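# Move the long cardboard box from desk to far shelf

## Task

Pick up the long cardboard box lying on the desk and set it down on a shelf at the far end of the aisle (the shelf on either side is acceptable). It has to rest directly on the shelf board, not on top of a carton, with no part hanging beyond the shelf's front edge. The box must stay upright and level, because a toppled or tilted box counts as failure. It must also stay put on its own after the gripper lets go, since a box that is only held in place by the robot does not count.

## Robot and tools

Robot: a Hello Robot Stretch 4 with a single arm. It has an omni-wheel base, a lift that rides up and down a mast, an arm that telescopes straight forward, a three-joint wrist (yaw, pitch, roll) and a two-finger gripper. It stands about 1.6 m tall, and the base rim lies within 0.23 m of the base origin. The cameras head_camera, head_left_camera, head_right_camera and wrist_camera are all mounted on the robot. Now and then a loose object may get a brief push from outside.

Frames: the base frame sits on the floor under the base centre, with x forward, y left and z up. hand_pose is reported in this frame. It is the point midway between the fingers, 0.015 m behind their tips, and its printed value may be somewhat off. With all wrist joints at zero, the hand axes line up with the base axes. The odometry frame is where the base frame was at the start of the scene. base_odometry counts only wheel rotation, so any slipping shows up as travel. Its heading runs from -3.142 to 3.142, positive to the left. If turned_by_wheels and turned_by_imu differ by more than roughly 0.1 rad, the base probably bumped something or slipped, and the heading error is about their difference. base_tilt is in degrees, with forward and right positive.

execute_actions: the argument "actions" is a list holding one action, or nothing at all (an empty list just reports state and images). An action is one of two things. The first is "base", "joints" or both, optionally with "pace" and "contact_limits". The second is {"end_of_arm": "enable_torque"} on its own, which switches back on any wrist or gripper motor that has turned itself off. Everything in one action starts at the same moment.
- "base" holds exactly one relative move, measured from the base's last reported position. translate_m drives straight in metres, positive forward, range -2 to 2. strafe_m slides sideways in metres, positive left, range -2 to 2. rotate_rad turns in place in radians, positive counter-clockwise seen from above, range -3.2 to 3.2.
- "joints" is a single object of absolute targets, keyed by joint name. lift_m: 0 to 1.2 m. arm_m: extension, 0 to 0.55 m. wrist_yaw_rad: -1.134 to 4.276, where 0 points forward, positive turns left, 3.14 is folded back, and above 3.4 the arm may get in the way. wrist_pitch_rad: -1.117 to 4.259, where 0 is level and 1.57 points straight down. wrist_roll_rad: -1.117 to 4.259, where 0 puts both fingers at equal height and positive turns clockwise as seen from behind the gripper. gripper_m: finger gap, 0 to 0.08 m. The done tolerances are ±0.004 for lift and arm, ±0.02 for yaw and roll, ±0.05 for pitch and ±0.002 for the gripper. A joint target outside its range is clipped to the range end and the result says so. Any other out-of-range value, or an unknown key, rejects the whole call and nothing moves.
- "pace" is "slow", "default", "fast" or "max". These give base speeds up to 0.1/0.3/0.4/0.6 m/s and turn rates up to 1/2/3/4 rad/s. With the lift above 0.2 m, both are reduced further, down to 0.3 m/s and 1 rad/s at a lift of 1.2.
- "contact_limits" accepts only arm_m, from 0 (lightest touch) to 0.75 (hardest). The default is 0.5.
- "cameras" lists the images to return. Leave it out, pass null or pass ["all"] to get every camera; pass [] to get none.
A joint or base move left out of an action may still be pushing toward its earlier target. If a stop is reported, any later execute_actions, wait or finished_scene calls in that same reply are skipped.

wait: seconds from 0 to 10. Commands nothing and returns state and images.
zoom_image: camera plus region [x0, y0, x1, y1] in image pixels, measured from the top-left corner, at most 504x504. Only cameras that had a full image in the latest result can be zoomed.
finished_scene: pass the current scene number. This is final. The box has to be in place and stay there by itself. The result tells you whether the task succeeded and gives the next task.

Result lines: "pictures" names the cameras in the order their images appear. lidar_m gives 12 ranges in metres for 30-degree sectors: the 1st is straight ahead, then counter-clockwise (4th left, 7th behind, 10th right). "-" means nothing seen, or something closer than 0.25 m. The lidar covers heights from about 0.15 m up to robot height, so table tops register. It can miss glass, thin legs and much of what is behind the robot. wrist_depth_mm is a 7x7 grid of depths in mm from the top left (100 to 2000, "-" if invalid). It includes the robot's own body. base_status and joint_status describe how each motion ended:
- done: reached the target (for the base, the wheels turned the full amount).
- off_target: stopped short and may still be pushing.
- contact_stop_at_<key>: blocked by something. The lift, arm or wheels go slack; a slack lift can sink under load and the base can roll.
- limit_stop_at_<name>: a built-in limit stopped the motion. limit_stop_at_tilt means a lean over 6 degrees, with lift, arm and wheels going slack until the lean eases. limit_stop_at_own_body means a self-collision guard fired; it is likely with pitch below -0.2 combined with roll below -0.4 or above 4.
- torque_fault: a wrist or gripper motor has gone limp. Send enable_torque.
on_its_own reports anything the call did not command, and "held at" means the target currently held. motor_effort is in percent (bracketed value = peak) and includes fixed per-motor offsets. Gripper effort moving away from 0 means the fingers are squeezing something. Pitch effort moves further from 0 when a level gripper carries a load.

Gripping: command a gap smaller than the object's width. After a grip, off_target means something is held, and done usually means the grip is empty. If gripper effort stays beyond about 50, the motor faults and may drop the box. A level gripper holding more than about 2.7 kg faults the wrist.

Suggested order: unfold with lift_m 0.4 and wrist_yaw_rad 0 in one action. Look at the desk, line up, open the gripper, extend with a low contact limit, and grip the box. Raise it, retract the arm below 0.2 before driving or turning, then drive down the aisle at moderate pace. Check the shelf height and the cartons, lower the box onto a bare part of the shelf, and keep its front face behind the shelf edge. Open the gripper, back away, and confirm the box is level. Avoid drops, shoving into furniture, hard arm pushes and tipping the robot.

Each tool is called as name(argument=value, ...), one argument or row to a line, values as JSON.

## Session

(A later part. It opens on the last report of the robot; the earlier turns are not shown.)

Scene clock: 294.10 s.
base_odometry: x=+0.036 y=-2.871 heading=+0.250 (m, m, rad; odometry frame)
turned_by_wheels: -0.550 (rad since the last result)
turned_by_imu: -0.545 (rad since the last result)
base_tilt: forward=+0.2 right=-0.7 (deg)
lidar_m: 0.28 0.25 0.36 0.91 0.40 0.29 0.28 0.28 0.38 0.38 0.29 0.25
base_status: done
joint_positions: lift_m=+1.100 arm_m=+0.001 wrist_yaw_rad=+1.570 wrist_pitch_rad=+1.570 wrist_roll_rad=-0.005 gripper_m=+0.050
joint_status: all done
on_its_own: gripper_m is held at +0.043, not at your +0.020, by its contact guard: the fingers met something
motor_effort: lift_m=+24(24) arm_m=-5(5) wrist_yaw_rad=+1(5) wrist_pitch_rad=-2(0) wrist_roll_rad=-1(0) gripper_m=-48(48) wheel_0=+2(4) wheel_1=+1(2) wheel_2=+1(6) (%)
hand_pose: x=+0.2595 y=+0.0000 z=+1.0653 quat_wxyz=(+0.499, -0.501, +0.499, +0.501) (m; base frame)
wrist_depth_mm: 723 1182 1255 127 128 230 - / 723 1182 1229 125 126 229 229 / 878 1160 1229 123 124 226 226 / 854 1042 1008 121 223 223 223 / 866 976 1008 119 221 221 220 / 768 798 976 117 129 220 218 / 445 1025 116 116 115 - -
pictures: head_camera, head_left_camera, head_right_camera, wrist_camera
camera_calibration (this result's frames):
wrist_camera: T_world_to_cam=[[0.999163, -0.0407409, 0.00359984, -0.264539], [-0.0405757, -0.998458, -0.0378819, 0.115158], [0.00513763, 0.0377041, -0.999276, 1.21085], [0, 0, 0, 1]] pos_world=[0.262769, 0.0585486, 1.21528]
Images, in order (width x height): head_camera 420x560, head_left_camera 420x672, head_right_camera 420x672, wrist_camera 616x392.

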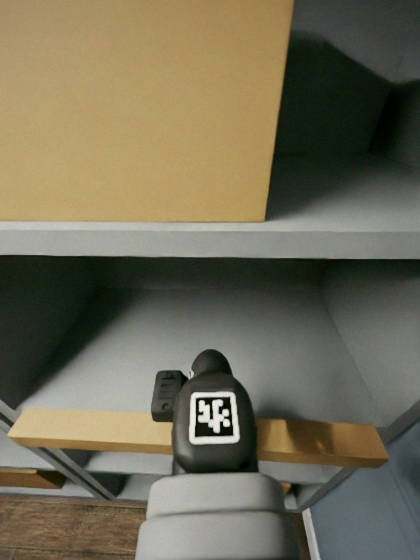

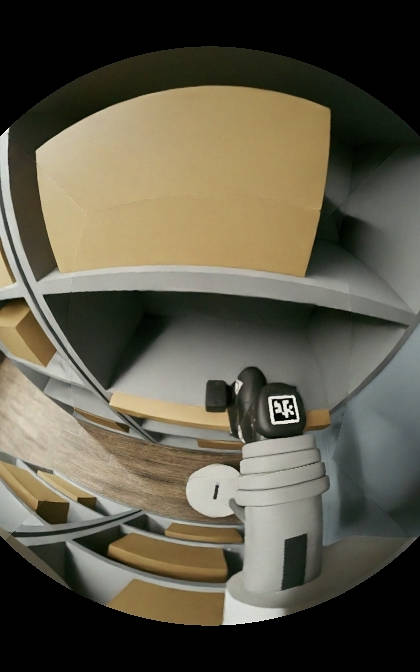

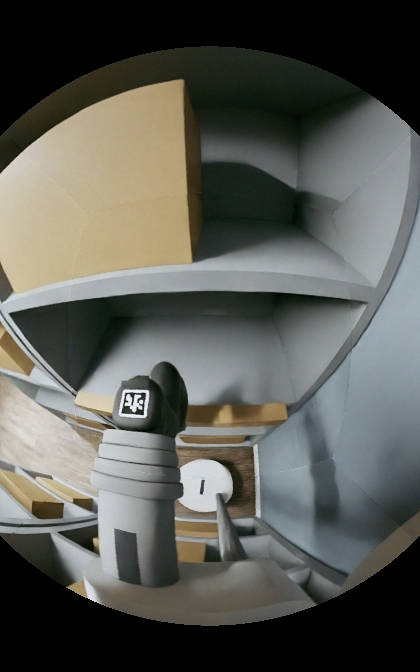

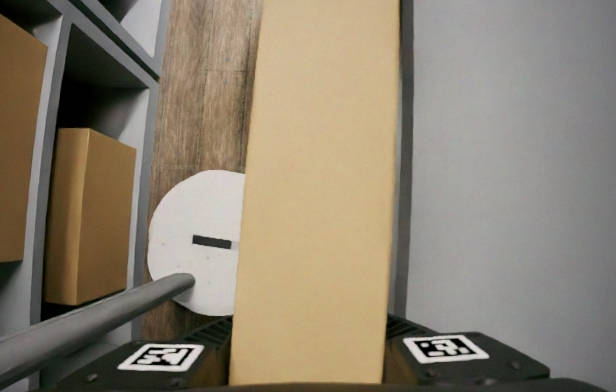

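execute_actions(
  actions=[
    {"base":{"strafe_m":0.025},"pace":"slow"},
  ],
  cameras=[],
)

execute_actions(
  actions=[
    {"joints":{"arm_m":0.12},"pace":"slow","contact_limits":{"arm_m":0.1}},
  ],
)

Scene clock: 305.53 s.
base_odometry: x=+0.030 y=-2.847 heading=+0.250 (m, m, rad; odometry frame)
turned_by_wheels: +0.000 (rad since the last result)
turned_by_imu: -0.001 (rad since the last result)
base_tilt: forward=+0.2 right=-0.7 (deg)
lidar_m: 0.28 0.26 0.36 0.93 0.38 0.29 0.28 0.31 0.40 0.40 0.28 0.25
base_status: done
joint_positions: lift_m=+1.100 arm_m=+0.001 wrist_yaw_rad=+1.570 wrist_pitch_rad=+1.570 wrist_roll_rad=-0.005 gripper_m=+0.050
joint_status: not commanded
on_its_own: gripper_m is held at +0.043, not at your +0.020, by its contact guard: the fingers met something
motor_effort: lift_m=+24(24) arm_m=-5(5) wrist_yaw_rad=+1(2) wrist_pitch_rad=+0(2) wrist_roll_rad=-1(1) gripper_m=-50(50) wheel_0=-1(6) wheel_1=+4(5) wheel_2=+0(0) (%)
hand_pose: x=+0.2595 y=+0.0000 z=+1.0653 quat_wxyz=(+0.499, -0.501, +0.499, +0.501) (m; base frame)
wrist_depth_mm: 732 1182 1255 127 128 229 - / 723 1160 1229 125 126 229 229 / 866 1160 1205 123 124 226 226 / 866 1060 1008 121 224 224 224 / 854 1008 1008 119 220 220 220 / 759 809 991 117 129 218 218 / 442 1098 116 116 115 - -
pictures: none
No camera images: the call's "cameras" was empty. Leave "cameras" out to get every camera's image.

Scene clock: 308.00 s.
base_odometry: x=+0.030 y=-2.847 heading=+0.250 (m, m, rad; odometry frame)
turned_by_wheels: +0.000 (rad since the last result)
turned_by_imu: -0.001 (rad since the last result)
base_tilt: forward=+0.2 right=-0.7 (deg)
lidar_m: 0.28 0.31 0.50 0.93 0.39 0.30 0.28 0.31 0.40 0.39 0.39 0.29
base_status: not commanded
joint_positions: lift_m=+1.100 arm_m=+0.119 wrist_yaw_rad=+1.570 wrist_pitch_rad=+1.570 wrist_roll_rad=-0.005 gripper_m=+0.050
joint_status: all done
on_its_own: gripper_m is held at +0.043, not at your +0.020, by its contact guard: the fingers met something
motor_effort: lift_m=+24(24) arm_m=+5(6) wrist_yaw_rad=+1(2) wrist_pitch_rad=+0(0) wrist_roll_rad=+0(0) gripper_m=-49(46) wheel_0=-2(1) wheel_1=+3(4) wheel_2=+0(0) (%)
contact_limits: arm_m 0.1
hand_pose: x=+0.3775 y=+0.0000 z=+1.0653 quat_wxyz=(+0.499, -0.501, +0.499, +0.501) (m; base frame)
wrist_depth_mm: 891 1229 1229 127 128 229 - / 1042 1255 1229 125 126 228 228 / 1138 1229 1229 123 124 225 224 / 931 1008 1008 121 222 223 221 / 931 991 222 119 220 220 220 / 759 1118 220 117 129 217 217 / 1098 1098 115 116 115 - -
pictures: head_camera, head_left_camera, head_right_camera, wrist_camera
camera_calibration (this result's frames):
wrist_camera: T_world_to_cam=[[0.999167, -0.0406484, 0.00359984, -0.382423], [-0.0404832, -0.998462, -0.0378819, 0.119918], [0.00513414, 0.0377046, -0.999276, 1.21024], [0, 0, 0, 1]] pos_world=[0.380746, 0.058557, 1.21528]
Images, in order (width x height): head_camera 420x560, head_left_camera 420x672, head_right_camera 420x672, wrist_camera 616x392.

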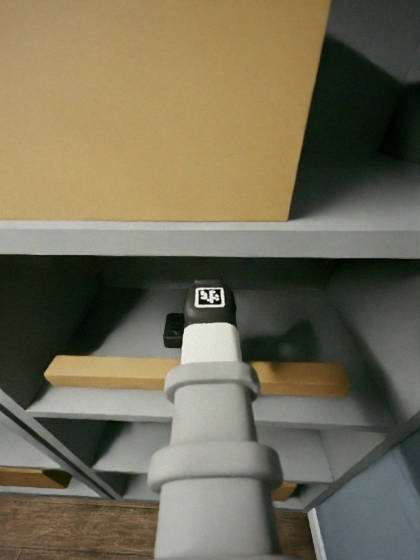

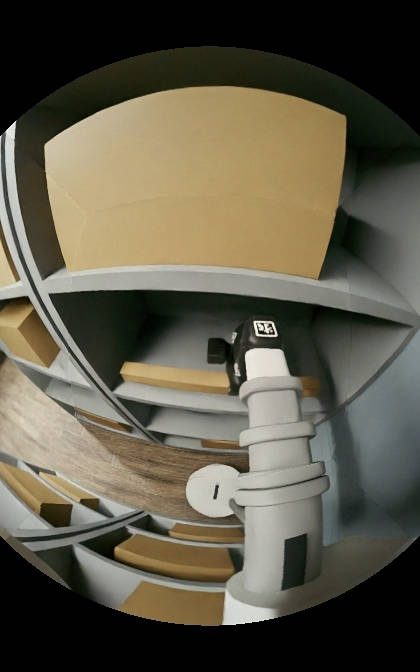

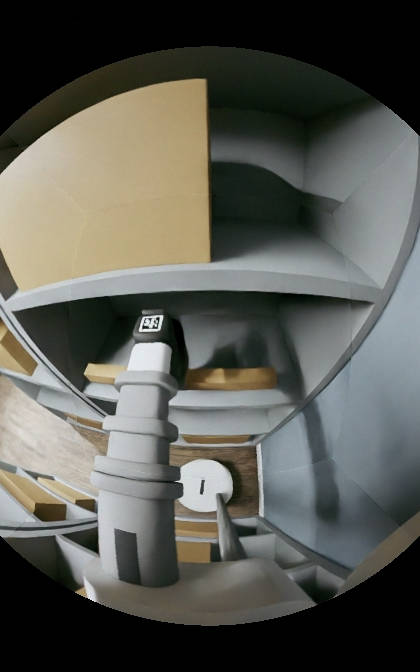

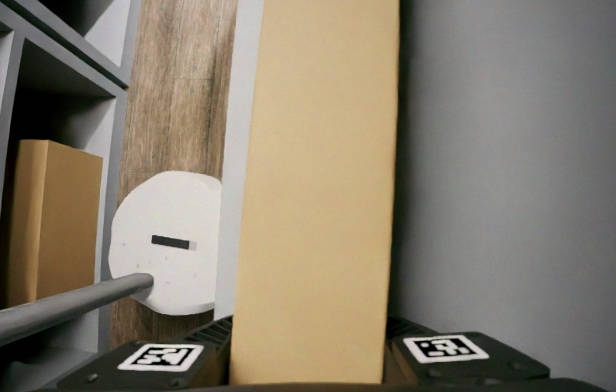

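execute_actions(
  actions=[
    {"joints":{"arm_m":0.22,"lift_m":1.065},"pace":"slow","contact_limits":{"arm_m":0.1}},
  ],
  cameras=[],
)

execute_actions(
  actions=[
    {"joints":{"lift_m":1.052},"pace":"slow"},
  ],
  cameras=[],
)

execute_actions(
  actions=[
    {"joints":{"gripper_m":0.08}},
  ],
  cameras=[],
)

execute_actions(
  actions=[
    {"joints":{"lift_m":1.105},"pace":"slow"},
  ],
  cameras=[],
)

execute_actions(
  actions=[
    {"joints":{"arm_m":0.0}},
  ],
  cameras=["head_camera"],
)

Scene clock: 317.07 s.
base_odometry: x=+0.030 y=-2.847 heading=+0.250 (m, m, rad; odometry frame)
turned_by_wheels: +0.000 (rad since the last result)
turned_by_imu: -0.001 (rad since the last result)
base_tilt: forward=+0.2 right=-0.7 (deg)
lidar_m: 0.27 0.31 0.47 0.91 0.40 0.30 0.27 0.31 0.42 0.39 0.40 0.30
base_status: not commanded
joint_positions: lift_m=+1.065 arm_m=+0.219 wrist_yaw_rad=+1.570 wrist_pitch_rad=+1.570 wrist_roll_rad=-0.005 gripper_m=+0.050
joint_status: all done
on_its_own: gripper_m is held at +0.043, not at your +0.020, by its contact guard: the fingers met something
motor_effort: lift_m=+18(26) arm_m=+5(5) wrist_yaw_rad=+2(1) wrist_pitch_rad=+2(0) wrist_roll_rad=+0(0) gripper_m=-48(52) wheel_0=-2(2) wheel_1=+3(3) wheel_2=+0(0) (%)
contact_limits: arm_m 0.1
hand_pose: x=+0.4775 y=+0.0000 z=+1.0308 quat_wxyz=(+0.499, -0.501, +0.499, +0.501) (m; base frame)
wrist_depth_mm: 196 195 195 127 128 193 - / 194 193 193 125 126 191 191 / 191 191 190 123 124 190 189 / 189 189 188 121 187 187 187 / 187 187 186 119 185 186 185 / 185 185 185 118 129 183 183 / 183 183 116 116 115 - -
pictures: none
No camera images: the call's "cameras" was empty. Leave "cameras" out to get every camera's image.

Scene clock: 317.87 s.
base_odometry: x=+0.030 y=-2.847 heading=+0.250 (m, m, rad; odometry frame)
turned_by_wheels: +0.000 (rad since the last result)
turned_by_imu: +0.000 (rad since the last result)
base_tilt: forward=+0.2 right=-0.7 (deg)
lidar_m: 0.28 0.32 0.48 0.92 0.38 0.30 0.27 0.31 0.42 0.40 0.39 0.29
base_status: not commanded
joint_positions: lift_m=+1.052 arm_m=+0.219 wrist_yaw_rad=+1.570 wrist_pitch_rad=+1.569 wrist_roll_rad=-0.005 gripper_m=+0.050
joint_status: all done
on_its_own: gripper_m is held at +0.043, not at your +0.020, by its contact guard: the fingers met something
motor_effort: lift_m=+17(18) arm_m=+5(5) wrist_yaw_rad=+2(0) wrist_pitch_rad=+5(4) wrist_roll_rad=+0(0) gripper_m=-49(50) wheel_0=-1(2) wheel_1=+4(3) wheel_2=+0(0) (%)
hand_pose: x=+0.4775 y=+0.0003 z=+1.0178 quat_wxyz=(+0.500, -0.501, +0.498, +0.502) (m; base frame)
wrist_depth_mm: 183 182 182 125 126 181 - / 181 181 180 124 124 179 179 / 179 179 178 122 123 178 177 / 177 176 176 120 175 175 175 / 175 174 174 118 173 174 174 / 173 172 172 117 129 172 170 / 171 171 116 116 115 - -
pictures: none
No camera images: the call's "cameras" was empty. Leave "cameras" out to get every camera's image.

Scene clock: 318.90 s.
base_odometry: x=+0.030 y=-2.847 heading=+0.250 (m, m, rad; odometry frame)
turned_by_wheels: +0.000 (rad since the last result)
turned_by_imu: +0.000 (rad since the last result)
base_tilt: forward=+0.3 right=-0.7 (deg)
lidar_m: 0.28 0.32 0.49 0.91 0.38 0.31 0.27 0.32 0.41 0.40 0.41 0.30
base_status: not commanded
joint_positions: lift_m=+1.052 arm_m=+0.219 wrist_yaw_rad=+1.570 wrist_pitch_rad=+1.570 wrist_roll_rad=-0.005 gripper_m=+0.080
joint_status: all done
motor_effort: lift_m=+18(18) arm_m=+5(5) wrist_yaw_rad=+0(2) wrist_pitch_rad=+1(5) wrist_roll_rad=+0(0) gripper_m=+5(49) wheel_0=-2(2) wheel_1=+4(3) wheel_2=+0(0) (%)
hand_pose: x=+0.4775 y=+0.0001 z=+1.0178 quat_wxyz=(+0.499, -0.501, +0.499, +0.501) (m; base frame)
wrist_depth_mm: 182 182 181 129 129 180 - / 181 180 179 128 128 179 179 / 179 178 178 127 127 177 177 / 176 176 175 125 174 175 175 / 174 174 174 124 173 173 173 / 172 172 172 123 139 171 171 / - 106 128 121 122 - -
pictures: none
No camera images: the call's "cameras" was empty. Leave "cameras" out to get every camera's image.

Scene clock: 320.20 s.
base_odometry: x=+0.030 y=-2.847 heading=+0.250 (m, m, rad; odometry frame)
turned_by_wheels: +0.000 (rad since the last result)
turned_by_imu: +0.000 (rad since the last result)
base_tilt: forward=+0.2 right=-0.7 (deg)
lidar_m: 0.29 0.31 0.47 0.93 0.39 0.29 0.27 0.30 0.39 0.40 0.39 0.29
base_status: not commanded
joint_positions: lift_m=+1.105 arm_m=+0.219 wrist_yaw_rad=+1.570 wrist_pitch_rad=+1.570 wrist_roll_rad=-0.005 gripper_m=+0.080
joint_status: all done
motor_effort: lift_m=+24(27) arm_m=+5(5) wrist_yaw_rad=+1(1) wrist_pitch_rad=+0(2) wrist_roll_rad=+0(0) gripper_m=+4(4) wheel_0=-2(2) wheel_1=+4(3) wheel_2=+0(0) (%)
hand_pose: x=+0.4775 y=+0.0001 z=+1.0703 quat_wxyz=(+0.499, -0.501, +0.499, +0.501) (m; base frame)
wrist_depth_mm: 1205 236 235 183 235 234 - / 1118 234 234 181 233 232 233 / 1160 231 231 180 229 230 229 / 991 229 229 178 226 228 226 / 1008 226 226 176 225 225 224 / 668 224 223 174 222 222 221 / - 106 173 172 167 - -
pictures: none
No camera images: the call's "cameras" was empty. Leave "cameras" out to get every camera's image.

Scene clock: 321.97 s.
base_odometry: x=+0.030 y=-2.847 heading=+0.250 (m, m, rad; odometry frame)
turned_by_wheels: +0.000 (rad since the last result)
turned_by_imu: +0.000 (rad since the last result)
base_tilt: forward=+0.2 right=-0.6 (deg)
lidar_m: 0.28 0.32 0.49 0.92 0.39 0.30 0.27 0.31 0.40 0.39 0.40 0.29
base_status: not commanded
joint_positions: lift_m=+1.105 arm_m=+0.001 wrist_yaw_rad=+1.570 wrist_pitch_rad=+1.570 wrist_roll_rad=-0.005 gripper_m=+0.080
joint_status: all done
motor_effort: lift_m=+24(24) arm_m=-5(5) wrist_yaw_rad=+1(1) wrist_pitch_rad=+2(0) wrist_roll_rad=+0(0) gripper_m=+3(3) wheel_0=-2(1) wheel_1=+3(4) wheel_2=+0(0) (%)
hand_pose: x=+0.2595 y=+0.0001 z=+1.0703 quat_wxyz=(+0.499, -0.501, +0.499, +0.501) (m; base frame)
wrist_depth_mm: 715 1205 1255 1255 661 236 - / 715 1182 1255 1229 691 234 234 / 878 1160 1205 1229 699 232 230 / 866 1060 1008 1205 691 229 229 / 866 1008 976 1138 676 226 226 / 768 788 991 1160 225 224 223 / - 107 1118 1182 199 - -
pictures: head_camera
Images, in order (width x height): head_camera 420x560.

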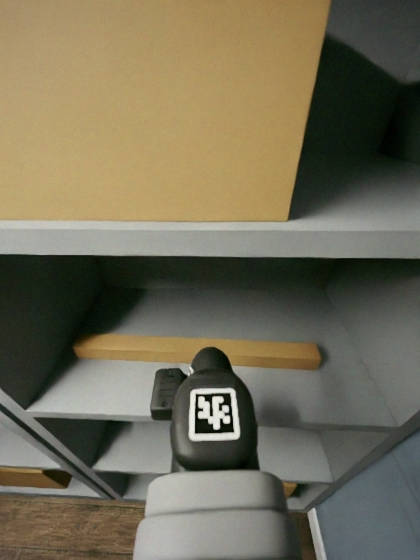

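finished_scene(
  scene=2,
)

The scene is finished: the task was done.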